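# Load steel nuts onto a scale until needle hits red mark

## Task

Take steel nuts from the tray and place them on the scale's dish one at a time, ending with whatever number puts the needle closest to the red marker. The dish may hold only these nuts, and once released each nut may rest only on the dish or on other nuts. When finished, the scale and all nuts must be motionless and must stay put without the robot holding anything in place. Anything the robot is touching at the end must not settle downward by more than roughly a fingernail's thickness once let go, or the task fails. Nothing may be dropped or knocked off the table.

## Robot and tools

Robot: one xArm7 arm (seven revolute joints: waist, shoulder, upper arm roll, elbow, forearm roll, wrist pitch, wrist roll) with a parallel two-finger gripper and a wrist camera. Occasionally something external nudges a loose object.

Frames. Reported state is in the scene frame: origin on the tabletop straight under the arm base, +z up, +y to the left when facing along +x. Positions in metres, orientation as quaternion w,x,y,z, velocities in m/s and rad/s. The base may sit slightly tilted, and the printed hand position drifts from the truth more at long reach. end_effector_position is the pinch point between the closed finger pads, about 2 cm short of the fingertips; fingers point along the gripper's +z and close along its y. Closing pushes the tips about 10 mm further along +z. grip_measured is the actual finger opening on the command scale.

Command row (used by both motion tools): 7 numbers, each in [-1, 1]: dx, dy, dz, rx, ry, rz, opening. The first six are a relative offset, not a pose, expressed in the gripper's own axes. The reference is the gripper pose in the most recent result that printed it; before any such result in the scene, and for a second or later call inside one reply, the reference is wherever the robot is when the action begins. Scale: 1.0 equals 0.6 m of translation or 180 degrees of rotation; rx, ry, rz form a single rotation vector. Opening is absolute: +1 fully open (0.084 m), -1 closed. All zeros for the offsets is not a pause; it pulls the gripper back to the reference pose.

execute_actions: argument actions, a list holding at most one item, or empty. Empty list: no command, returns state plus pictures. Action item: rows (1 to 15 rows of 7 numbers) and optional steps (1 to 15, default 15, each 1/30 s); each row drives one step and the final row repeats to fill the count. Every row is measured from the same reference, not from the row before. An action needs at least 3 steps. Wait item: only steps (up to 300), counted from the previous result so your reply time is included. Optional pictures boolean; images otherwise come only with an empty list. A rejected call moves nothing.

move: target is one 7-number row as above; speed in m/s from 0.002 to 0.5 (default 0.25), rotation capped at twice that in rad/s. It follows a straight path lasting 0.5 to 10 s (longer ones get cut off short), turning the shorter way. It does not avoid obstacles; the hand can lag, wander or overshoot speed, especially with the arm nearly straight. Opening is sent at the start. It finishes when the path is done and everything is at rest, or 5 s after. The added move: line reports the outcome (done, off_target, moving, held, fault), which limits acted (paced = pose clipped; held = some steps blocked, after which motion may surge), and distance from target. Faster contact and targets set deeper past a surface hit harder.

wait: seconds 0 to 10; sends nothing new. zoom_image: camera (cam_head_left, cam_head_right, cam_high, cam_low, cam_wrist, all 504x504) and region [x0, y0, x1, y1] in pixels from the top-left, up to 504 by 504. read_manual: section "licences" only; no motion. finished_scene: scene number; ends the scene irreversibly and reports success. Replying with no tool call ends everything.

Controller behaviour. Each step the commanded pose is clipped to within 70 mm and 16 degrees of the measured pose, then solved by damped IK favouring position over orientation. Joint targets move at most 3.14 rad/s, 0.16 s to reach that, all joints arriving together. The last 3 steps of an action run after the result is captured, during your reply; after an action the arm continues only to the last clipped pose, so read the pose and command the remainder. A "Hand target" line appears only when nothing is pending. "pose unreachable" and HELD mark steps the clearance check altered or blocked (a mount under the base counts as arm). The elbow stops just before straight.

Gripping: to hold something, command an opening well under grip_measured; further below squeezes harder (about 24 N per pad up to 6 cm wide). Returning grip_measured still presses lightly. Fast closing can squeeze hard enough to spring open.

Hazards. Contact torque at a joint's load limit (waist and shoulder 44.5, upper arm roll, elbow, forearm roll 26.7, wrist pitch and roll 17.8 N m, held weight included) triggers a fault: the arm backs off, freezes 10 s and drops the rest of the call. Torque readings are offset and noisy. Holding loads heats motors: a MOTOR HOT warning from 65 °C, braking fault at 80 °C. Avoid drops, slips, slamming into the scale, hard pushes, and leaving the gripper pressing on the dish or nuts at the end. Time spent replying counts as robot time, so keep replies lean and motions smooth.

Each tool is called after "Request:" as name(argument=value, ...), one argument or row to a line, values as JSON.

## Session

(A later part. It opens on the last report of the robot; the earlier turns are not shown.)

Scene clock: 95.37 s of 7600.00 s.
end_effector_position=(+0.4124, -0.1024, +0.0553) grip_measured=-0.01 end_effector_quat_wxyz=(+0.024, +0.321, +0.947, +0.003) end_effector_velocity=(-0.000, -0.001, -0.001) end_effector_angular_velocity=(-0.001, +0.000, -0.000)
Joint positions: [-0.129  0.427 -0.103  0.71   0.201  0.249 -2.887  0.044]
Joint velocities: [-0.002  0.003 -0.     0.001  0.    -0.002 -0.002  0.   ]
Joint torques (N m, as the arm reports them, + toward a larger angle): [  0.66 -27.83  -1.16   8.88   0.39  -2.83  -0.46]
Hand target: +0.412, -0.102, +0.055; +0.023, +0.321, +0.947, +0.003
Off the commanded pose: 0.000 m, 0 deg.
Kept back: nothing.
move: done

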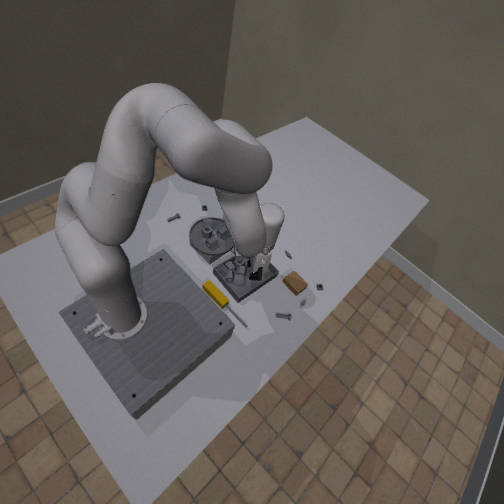

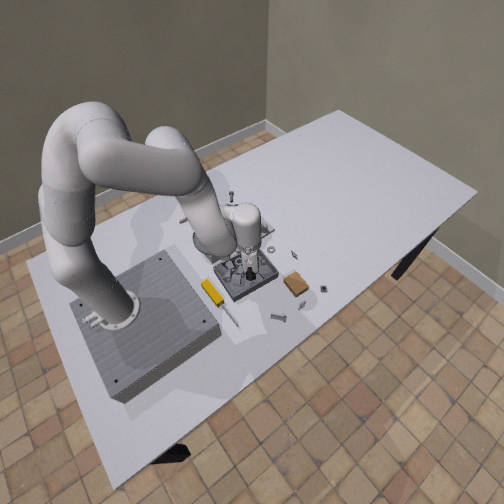

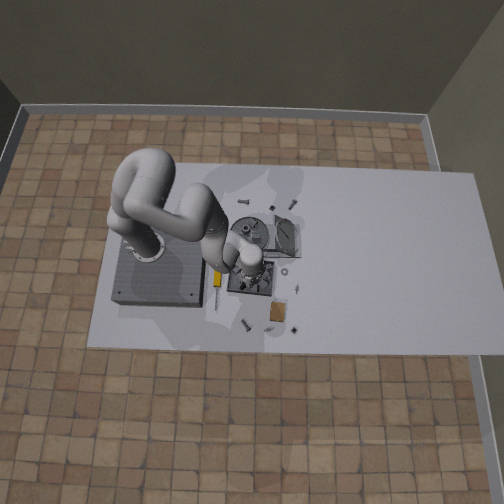

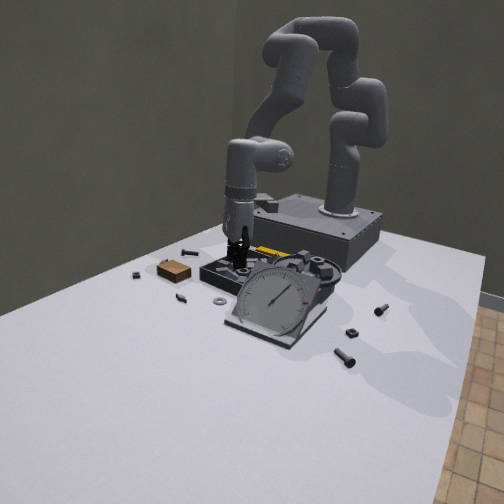

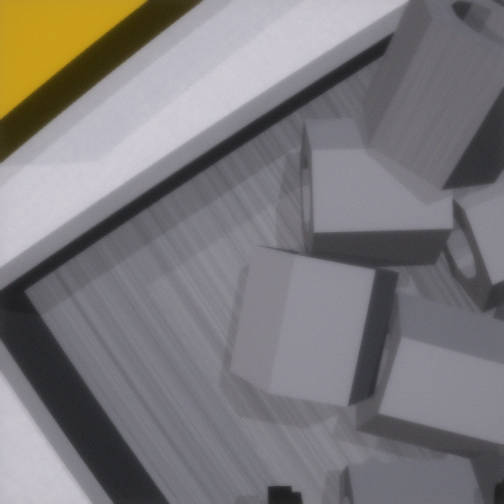

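No contact yet; go lower.

Request:
move(
  target=[0,0,0.02,0,0,0,0.0],
  speed=0.02,
)

Request:
move(
  target=[0,0,0,0,0,0,-1],
)

Request:
move(
  target=[0,0,-0.2,0,0,0,-1],
  speed=0.08,
)

Scene clock: 96.47 s of 7600.00 s.
end_effector_position=(+0.4212, -0.1044, +0.0506) grip_measured=-0.01 end_effector_quat_wxyz=(+0.034, +0.321, +0.946, +0.004) end_effector_velocity=(-0.000, +0.002, -0.000) end_effector_angular_velocity=(+0.003, +0.003, +0.002)
Joint positions: [-0.141  0.455 -0.089  0.73   0.214  0.218 -2.897  0.044]
Joint velocities: [-0.    -0.     0.002  0.001  0.     0.005 -0.001 -0.   ]
Joint torques (N m, as the arm reports them, + toward a larger angle): [ 1.59  7.06  2.67 -3.06  0.19  3.55 -0.72]
Hand target: +0.413, -0.103, +0.043; +0.024, +0.321, +0.947, +0.003
Off the commanded pose: 0.011 m, 1 deg.
Kept back: nothing.
move: off_target

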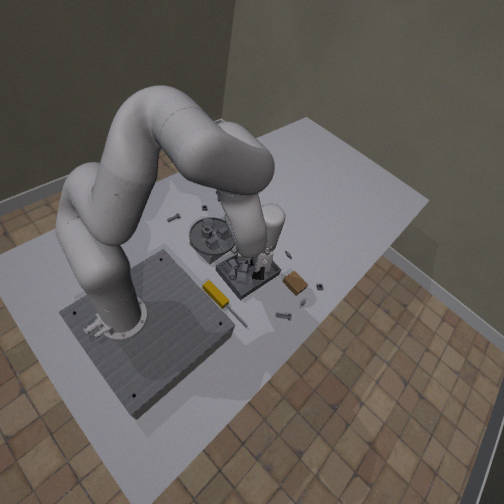

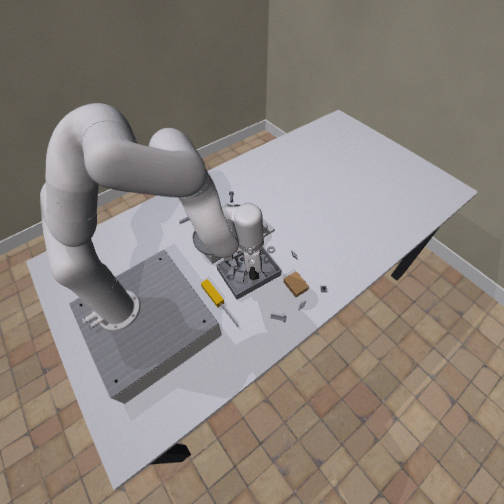

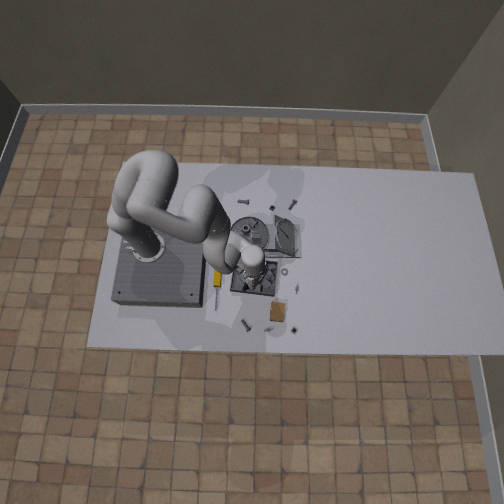

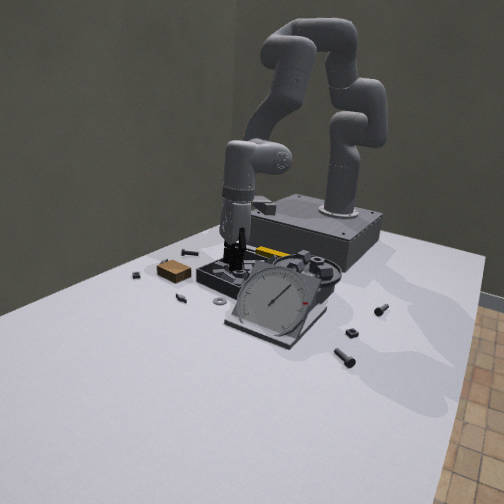

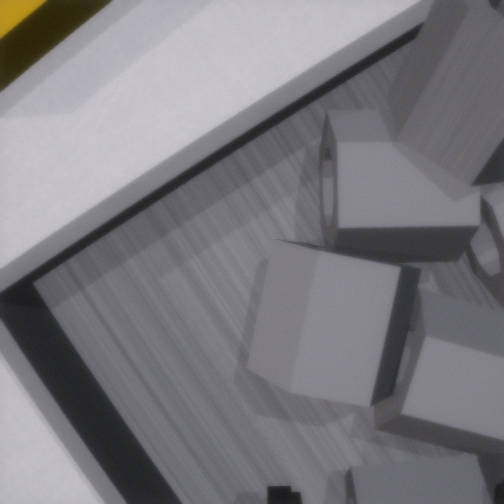

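Scene clock: 96.97 s of 7600.00 s.
end_effector_position=(+0.4240, -0.1045, +0.0527) grip_measured=-0.36 end_effector_quat_wxyz=(+0.037, +0.321, +0.946, +0.005) end_effector_velocity=(+0.000, -0.003, +0.001) end_effector_angular_velocity=(-0.002, -0.001, -0.005)
Joint positions: [-0.141  0.453 -0.088  0.733  0.213  0.218 -2.896  0.028]
Joint velocities: [-0.002 -0.    -0.003  0.001  0.     0.    -0.     0.   ]
Joint torques (N m, as the arm reports them, + toward a larger angle): [-1.95 -1.95 -4.23 -1.17  0.29  2.37 -0.67]
Hand target: +0.421, -0.104, +0.051; +0.034, +0.321, +0.946, +0.004
Off the commanded pose: 0.003 m, 0 deg.
Kept back: nothing.
move: done

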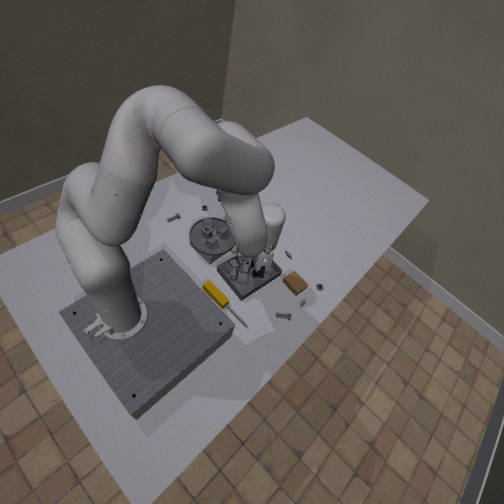

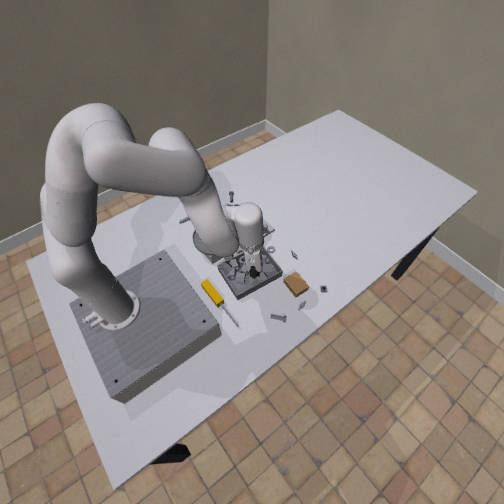

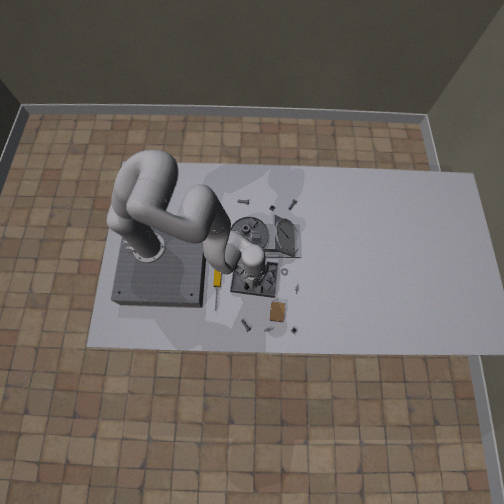

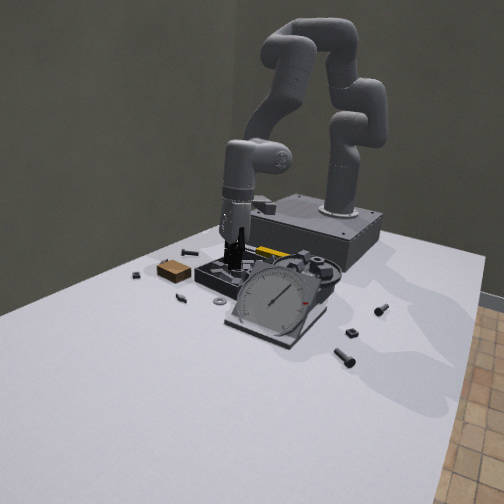

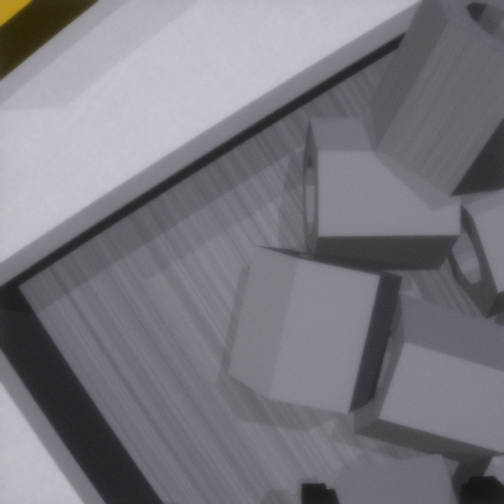

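Scene clock: 98.83 s of 7600.00 s.
end_effector_position=(+0.4153, -0.1028, +0.1722) grip_measured=-0.37 end_effector_quat_wxyz=(+0.037, +0.321, +0.946, +0.005) end_effector_velocity=(+0.001, -0.000, +0.002) end_effector_angular_velocity=(+0.000, -0.001, -0.002)
Joint positions: [-0.076  0.078 -0.186  0.691  0.047  0.548 -2.771  0.028]
Joint velocities: [-0.    -0.004 -0.     0.002 -0.     0.005  0.002  0.   ]
Joint torques (N m, as the arm reports them, + toward a larger angle): [  0.27 -23.8   -0.05  12.38   0.54  -3.05  -0.59]
Hand target: +0.416, -0.103, +0.173; +0.037, +0.321, +0.946, +0.005
Off the commanded pose: 0.000 m, 0 deg.
Kept back: nothing.
move: done

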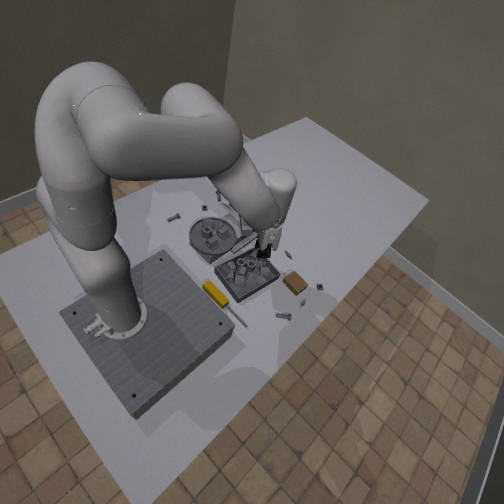

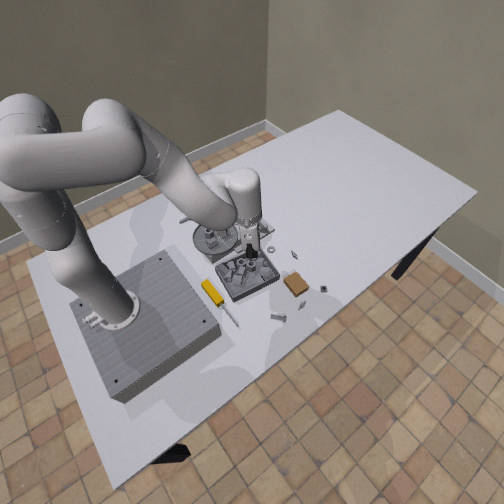

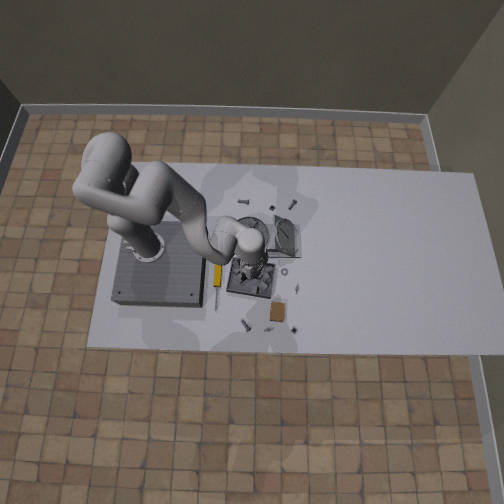

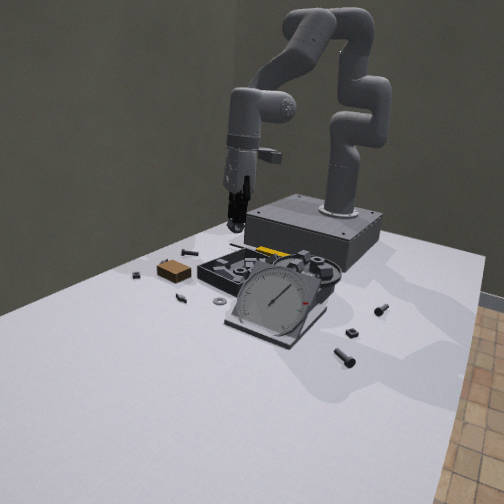

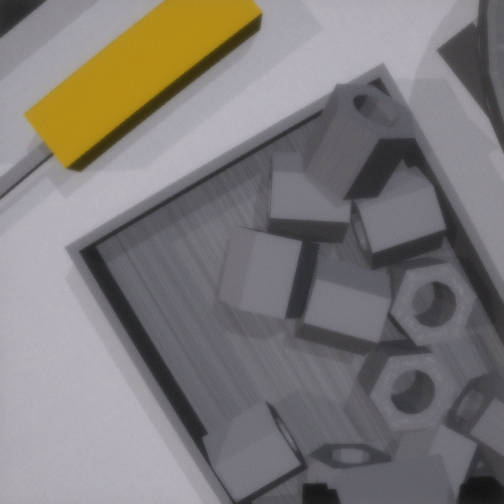

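Request:
move(
  target=[0.227,0.23,0.0,0,0,0,-1],
  speed=0.15,
)

Request:
zoom_image(
  camera="cam_head_right",
  region=[170,190,270,290],
)

Request:
zoom_image(
  camera="cam_low",
  region=[240,200,400,360],
)

Scene clock: 100.90 s of 7600.00 s.
end_effector_position=(+0.3910, +0.0899, +0.1681) grip_measured=-0.37 end_effector_quat_wxyz=(+0.036, +0.321, +0.946, +0.006) end_effector_velocity=(-0.000, +0.004, +0.001) end_effector_angular_velocity=(-0.000, -0.002, +0.000)
Joint positions: [ 0.173  0.008  0.041  0.596 -0.038  0.523 -2.224  0.028]
Joint velocities: [ 0.005 -0.     0.004  0.001 -0.002  0.     0.011 -0.   ]
Joint torques (N m, as the arm reports them, + toward a larger angle): [  0.18 -22.05   0.24  12.32   0.35  -3.16  -0.58]
Hand target: +0.391, +0.091, +0.168; +0.036, +0.321, +0.946, +0.006
Off the commanded pose: 0.001 m, 0 deg.
Kept back: nothing.
move: done

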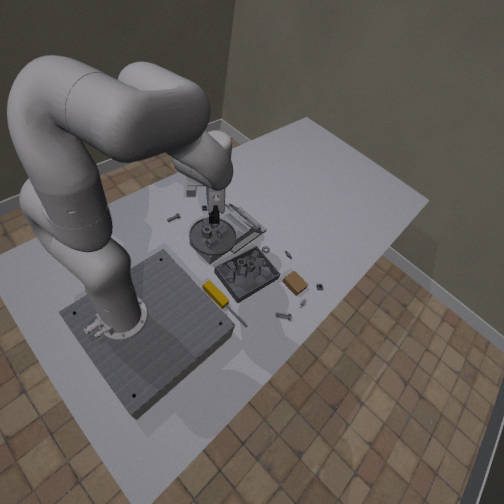

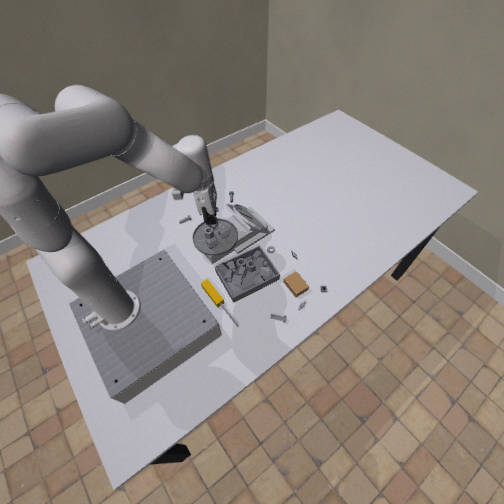

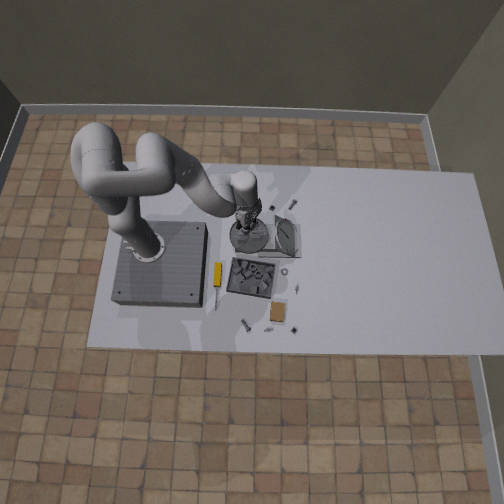

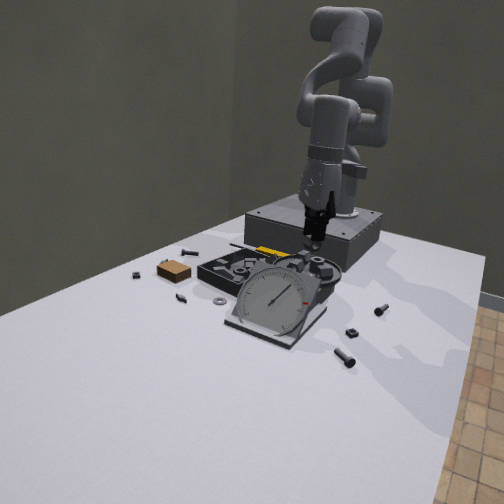

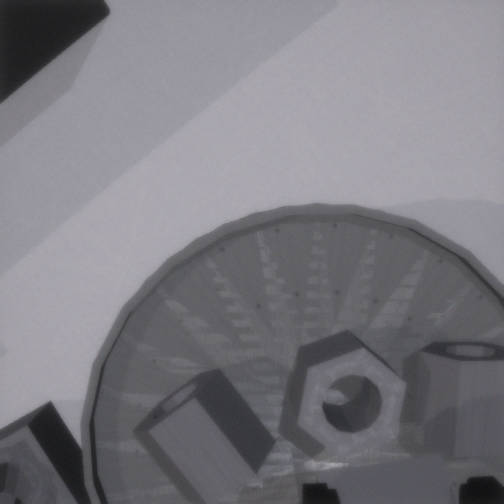

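Region (170, 190, 270, 290) of cam_head_right's 504x504 image, scaled by 5.040, with more detail than that image has.

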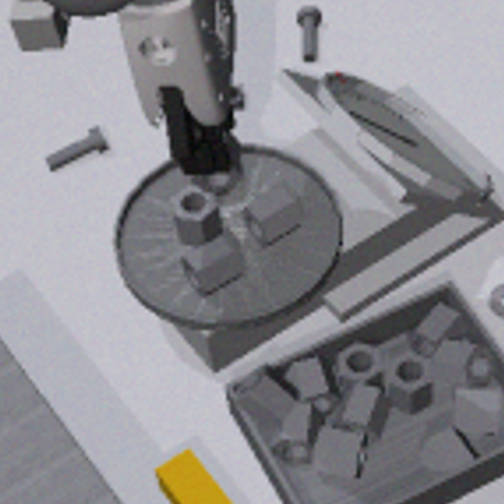

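Region (240, 200, 400, 360) of cam_low's 504x504 image, scaled by 3.150, with more detail than that image has.

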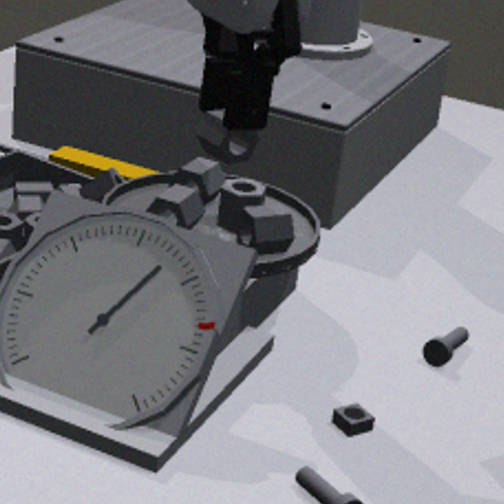

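Request:
move(
  target=[0.078,-0.03,0.05,0,0,0,-1],
  speed=0.06,
)

Request:
zoom_image(
  camera="cam_low",
  region=[240,200,400,360],
)

Scene clock: 102.57 s of 7600.00 s.
end_effector_position=(+0.3460, +0.1041, +0.1354) grip_measured=-0.37 end_effector_quat_wxyz=(+0.037, +0.321, +0.946, +0.007) end_effector_velocity=(-0.004, -0.000, -0.003) end_effector_angular_velocity=(-0.002, +0.007, +0.001)
Joint positions: [ 0.206 -0.005  0.073  0.443 -0.059  0.382 -2.137  0.028]
Joint velocities: [ 0.001  0.002  0.001 -0.007 -0.001 -0.001  0.002  0.   ]
Joint torques (N m, as the arm reports them, + toward a larger angle): [  0.35 -15.28   0.14   8.63   0.63  -1.84  -0.6 ]
Hand target: +0.345, +0.104, +0.135; +0.036, +0.321, +0.946, +0.007
Off the commanded pose: 0.001 m, 0 deg.
Kept back: nothing.
move: done

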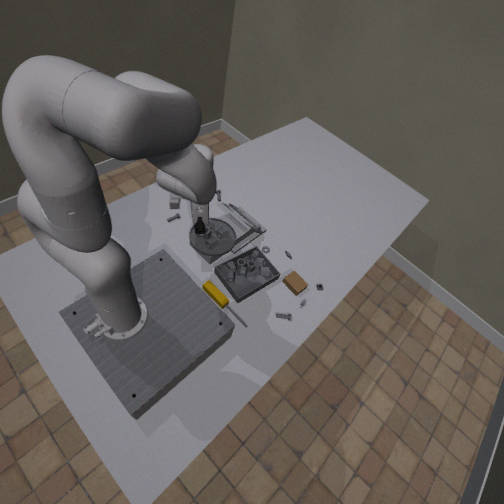

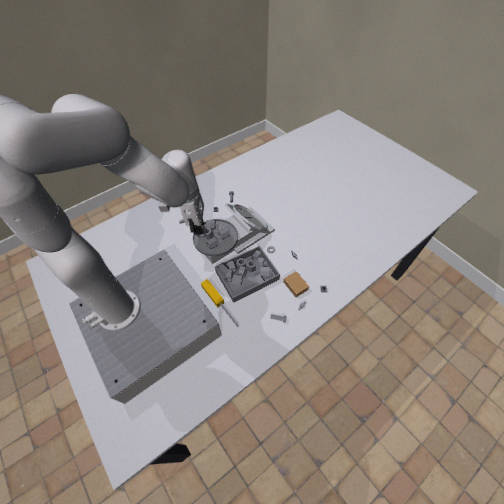

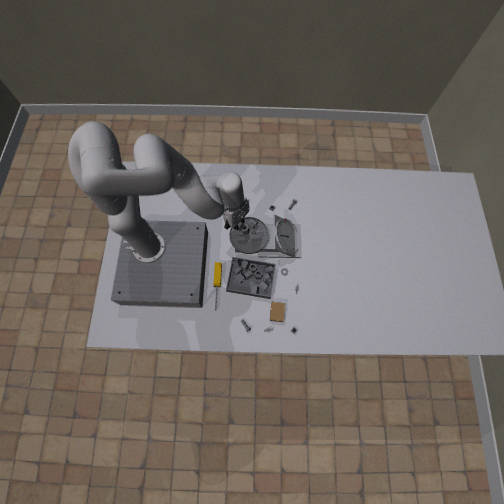

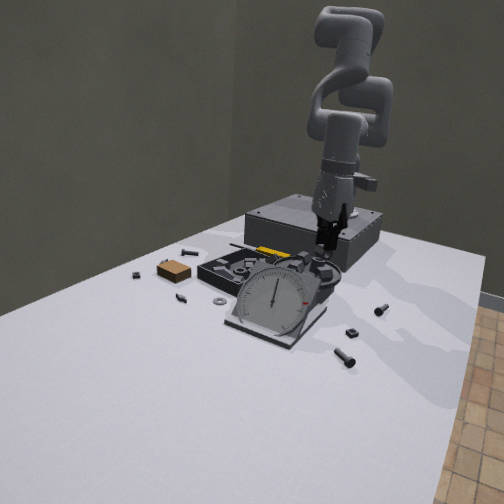

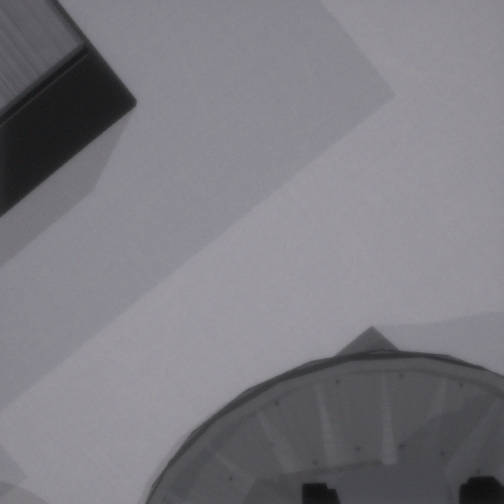

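Region (240, 200, 400, 360) of cam_low's 504x504 image, scaled by 3.150, with more detail than that image has.

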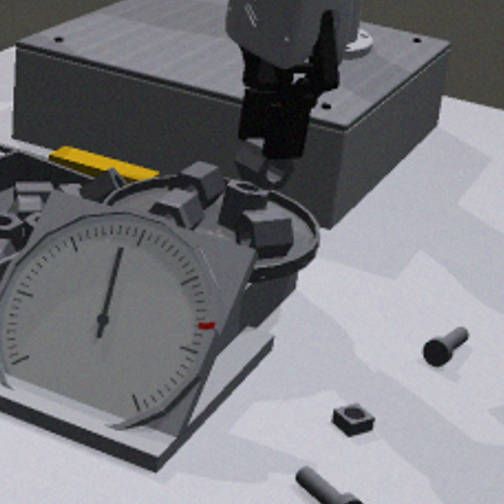

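Request:
move(
  target=[0,0,-0.05,0,0,0,-1],
  speed=0.04,
)

Request:
zoom_image(
  camera="cam_head_right",
  region=[150,180,270,300],
)

Request:
zoom_image(
  camera="cam_low",
  region=[240,200,400,360],
)

Scene clock: 104.93 s of 7600.00 s.
end_effector_position=(+0.3437, +0.1044, +0.1651) grip_measured=-0.37 end_effector_quat_wxyz=(+0.037, +0.321, +0.946, +0.007) end_effector_velocity=(-0.000, +0.000, +0.001) end_effector_angular_velocity=(+0.000, +0.001, -0.001)
Joint positions: [ 0.211 -0.112  0.075  0.448 -0.031  0.494 -2.157  0.028]
Joint velocities: [ 0.001 -0.002 -0.001  0.     0.002  0.003 -0.    -0.   ]
Joint torques (N m, as the arm reports them, + toward a larger angle): [  0.33 -18.14   0.16  11.99   0.51  -2.94  -0.53]
Hand target: +0.344, +0.104, +0.165; +0.037, +0.321, +0.946, +0.007
Off the commanded pose: 0.000 m, 0 deg.
Kept back: nothing.
move: done

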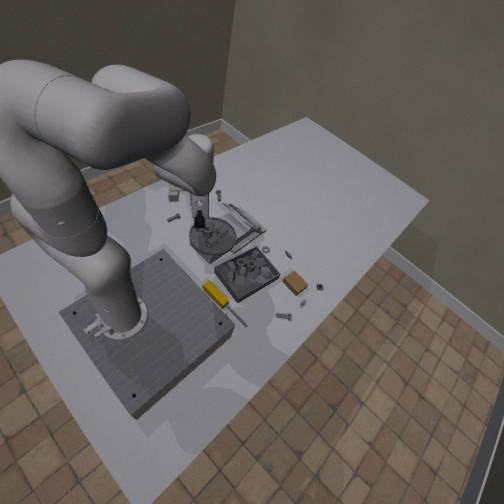

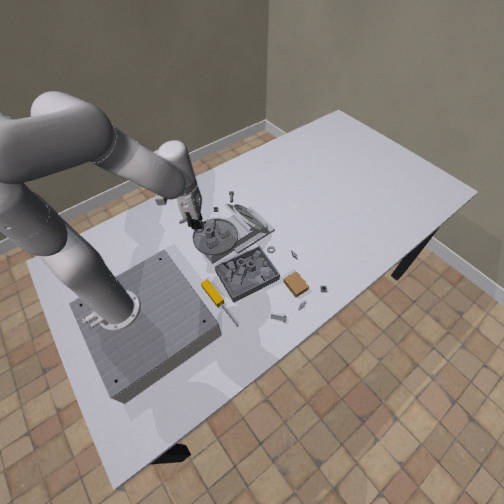

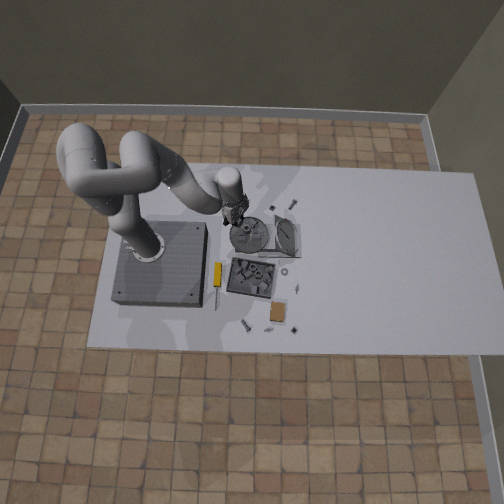

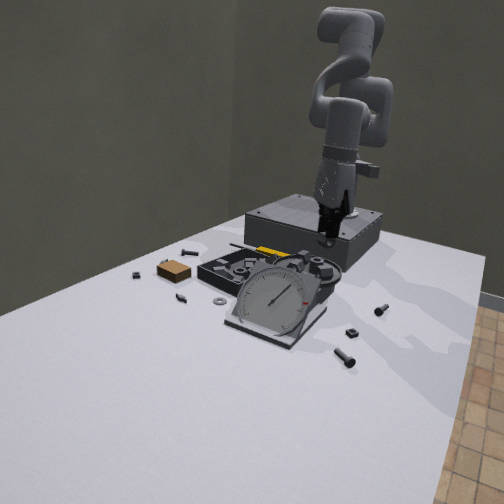

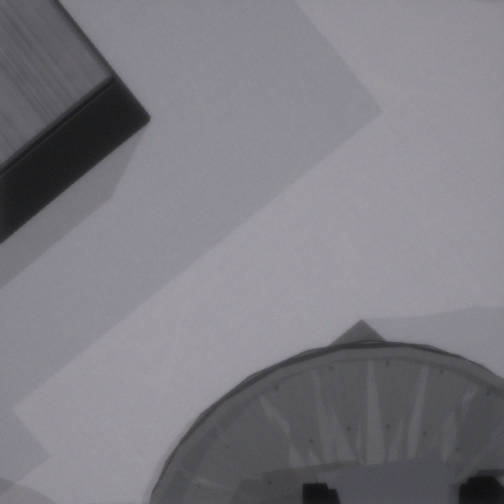

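Region (150, 180, 270, 300) of cam_head_right's 504x504 image, scaled by 4.200, with more detail than that image has.

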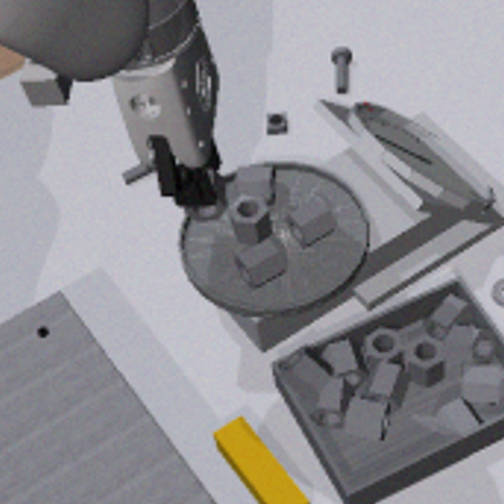

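Region (240, 200, 400, 360) of cam_low's 504x504 image, scaled by 3.150, with more detail than that image has.

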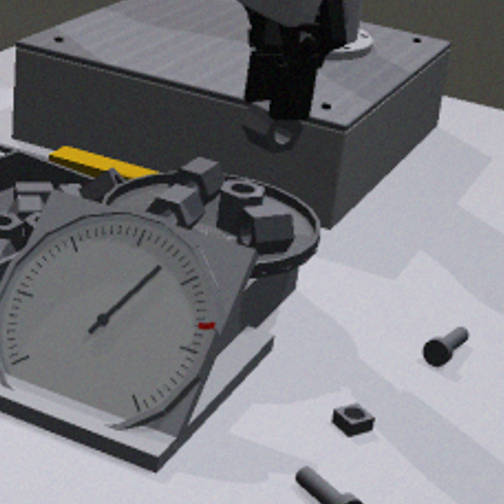

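Request:
move(
  target=[-0.008,0,0.05,0,0,0,-1],
  speed=0.025,
)

Request:
zoom_image(
  camera="cam_low",
  region=[240,200,400,360],
)

Scene clock: 106.67 s of 7600.00 s.
end_effector_position=(+0.3497, +0.1011, +0.1356) grip_measured=-0.37 end_effector_quat_wxyz=(+0.037, +0.321, +0.946, +0.007) end_effector_velocity=(+0.001, -0.000, -0.001) end_effector_angular_velocity=(-0.000, -0.002, +0.001)
Joint positions: [ 0.2    0.002  0.068  0.452 -0.058  0.385 -2.149  0.028]
Joint velocities: [-0.001  0.004  0.     0.    -0.003 -0.005  0.001  0.   ]
Joint torques (N m, as the arm reports them, + toward a larger angle): [  0.32 -20.06   0.02  11.1    0.46  -3.25  -0.62]
Hand target: +0.350, +0.101, +0.135; +0.037, +0.321, +0.946, +0.007
Off the commanded pose: 0.000 m, 0 deg.
Kept back: nothing.
move: done

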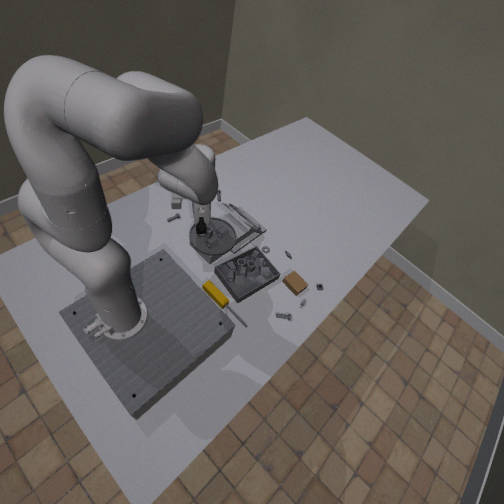

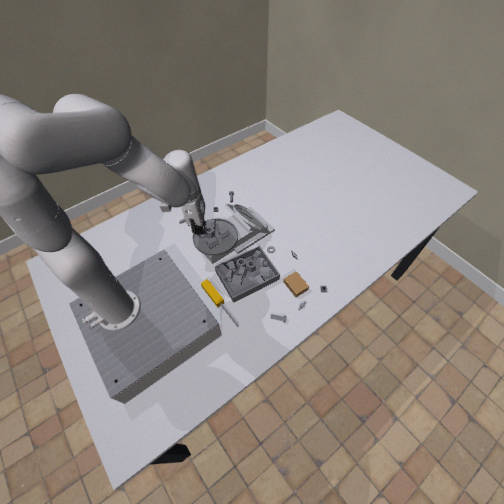

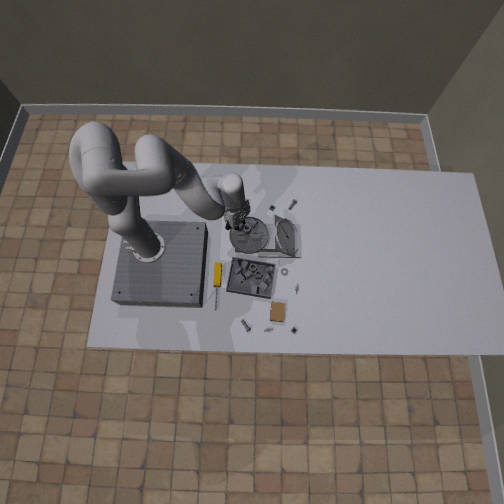

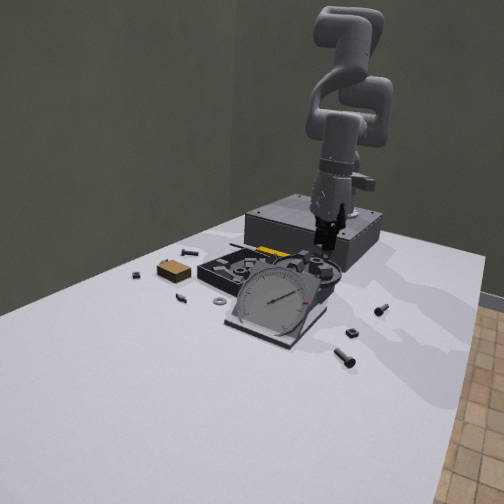

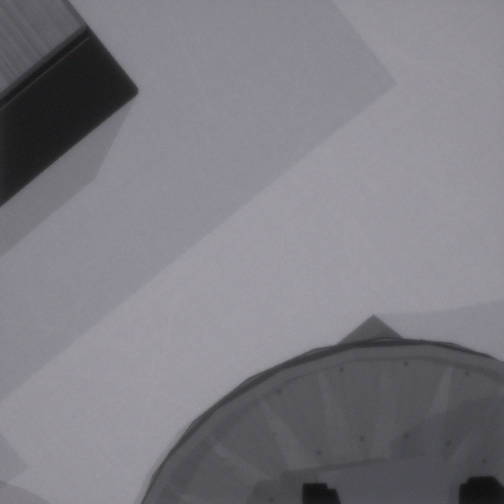

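Region (240, 200, 400, 360) of cam_low's 504x504 image, scaled by 3.150, with more detail than that image has.

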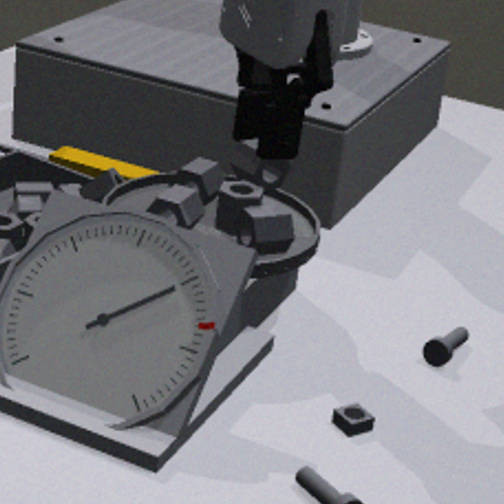

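Request:
move(
  target=[0,0,-0.05,0,0,0,-1],
  speed=0.05,
)

Request:
move(
  target=[-0.112,0.1,0,0,0,0,-1],
  speed=0.08,
)

Scene clock: 107.83 s of 7600.00 s.
end_effector_position=(+0.3474, +0.1014, +0.1653) grip_measured=-0.37 end_effector_quat_wxyz=(+0.037, +0.321, +0.946, +0.007) end_effector_velocity=(+0.000, -0.000, +0.001) end_effector_angular_velocity=(-0.000, -0.002, -0.000)
Joint positions: [ 0.205 -0.103  0.07   0.458 -0.032  0.496 -2.168  0.028]
Joint velocities: [-0.001 -0.004  0.     0.    -0.001  0.003  0.    -0.   ]
Joint torques (N m, as the arm reports them, + toward a larger angle): [  0.2  -18.48   0.27  12.11   0.42  -3.15  -0.54]
Hand target: +0.348, +0.101, +0.166; +0.037, +0.321, +0.946, +0.007
Off the commanded pose: 0.000 m, 0 deg.
Kept back: nothing.
move: done

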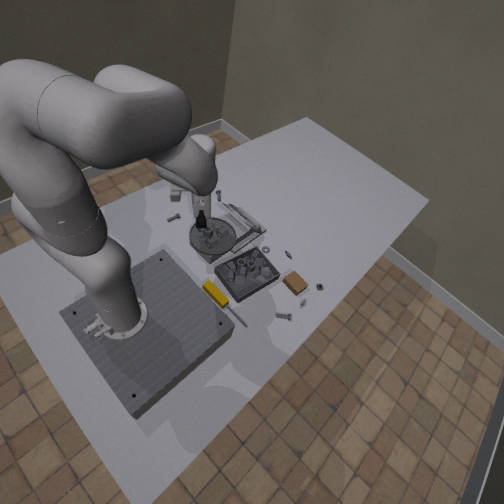

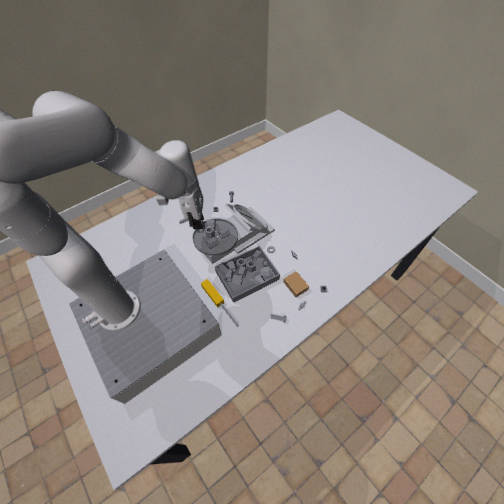

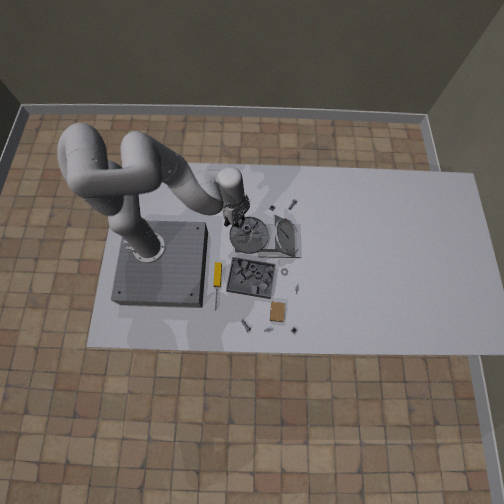

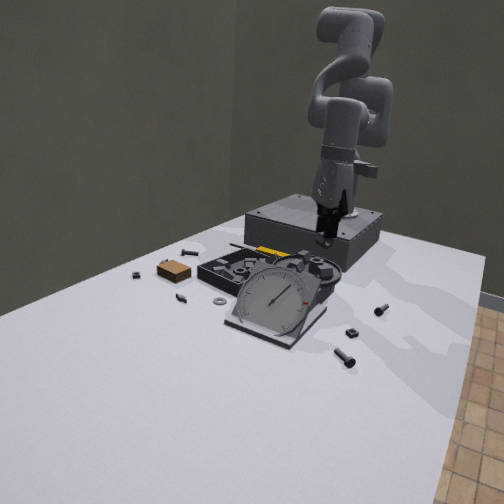

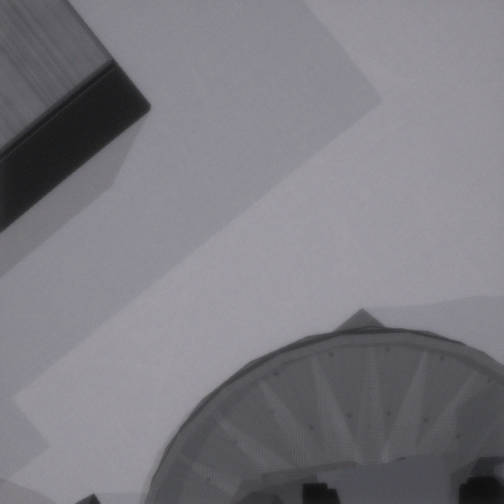

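Scene clock: 109.30 s of 7600.00 s.
end_effector_position=(+0.4366, +0.1082, +0.1714) grip_measured=-0.37 end_effector_quat_wxyz=(+0.036, +0.321, +0.946, +0.007) end_effector_velocity=(+0.002, +0.001, +0.000) end_effector_angular_velocity=(+0.000, +0.000, +0.000)
Joint positions: [ 0.183  0.136  0.048  0.772 -0.048  0.571 -2.201  0.028]
Joint velocities: [ 0.     0.005 -0.     0.008  0.     0.003 -0.    -0.   ]
Joint torques (N m, as the arm reports them, + toward a larger angle): [  0.22 -26.66   0.21  12.72   0.62  -3.24  -0.48]
Hand target: +0.437, +0.108, +0.172; +0.037, +0.321, +0.946, +0.007
Off the commanded pose: 0.001 m, 0 deg.
Kept back: nothing.
move: done

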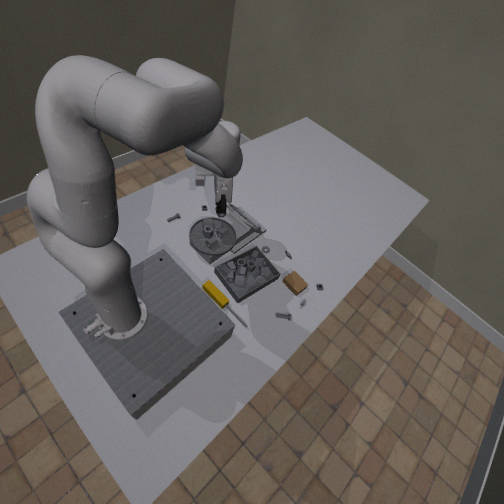

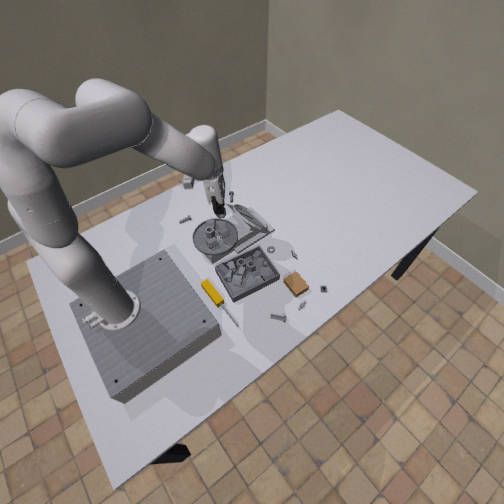

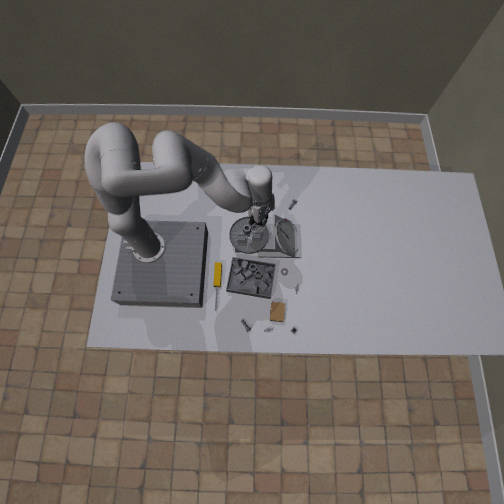

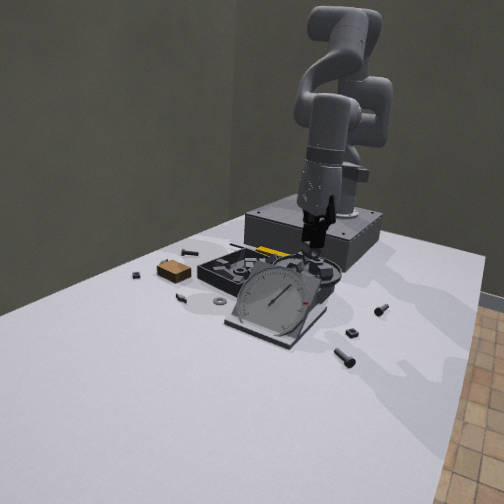

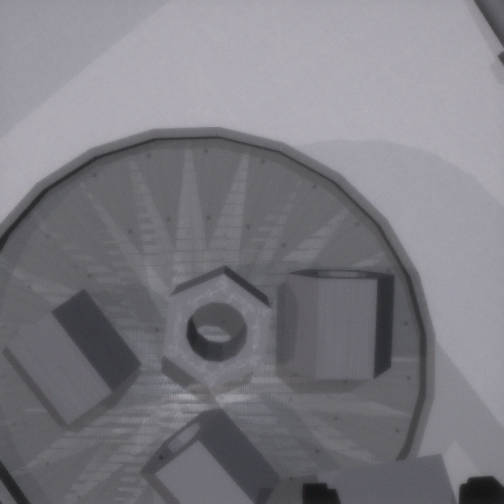

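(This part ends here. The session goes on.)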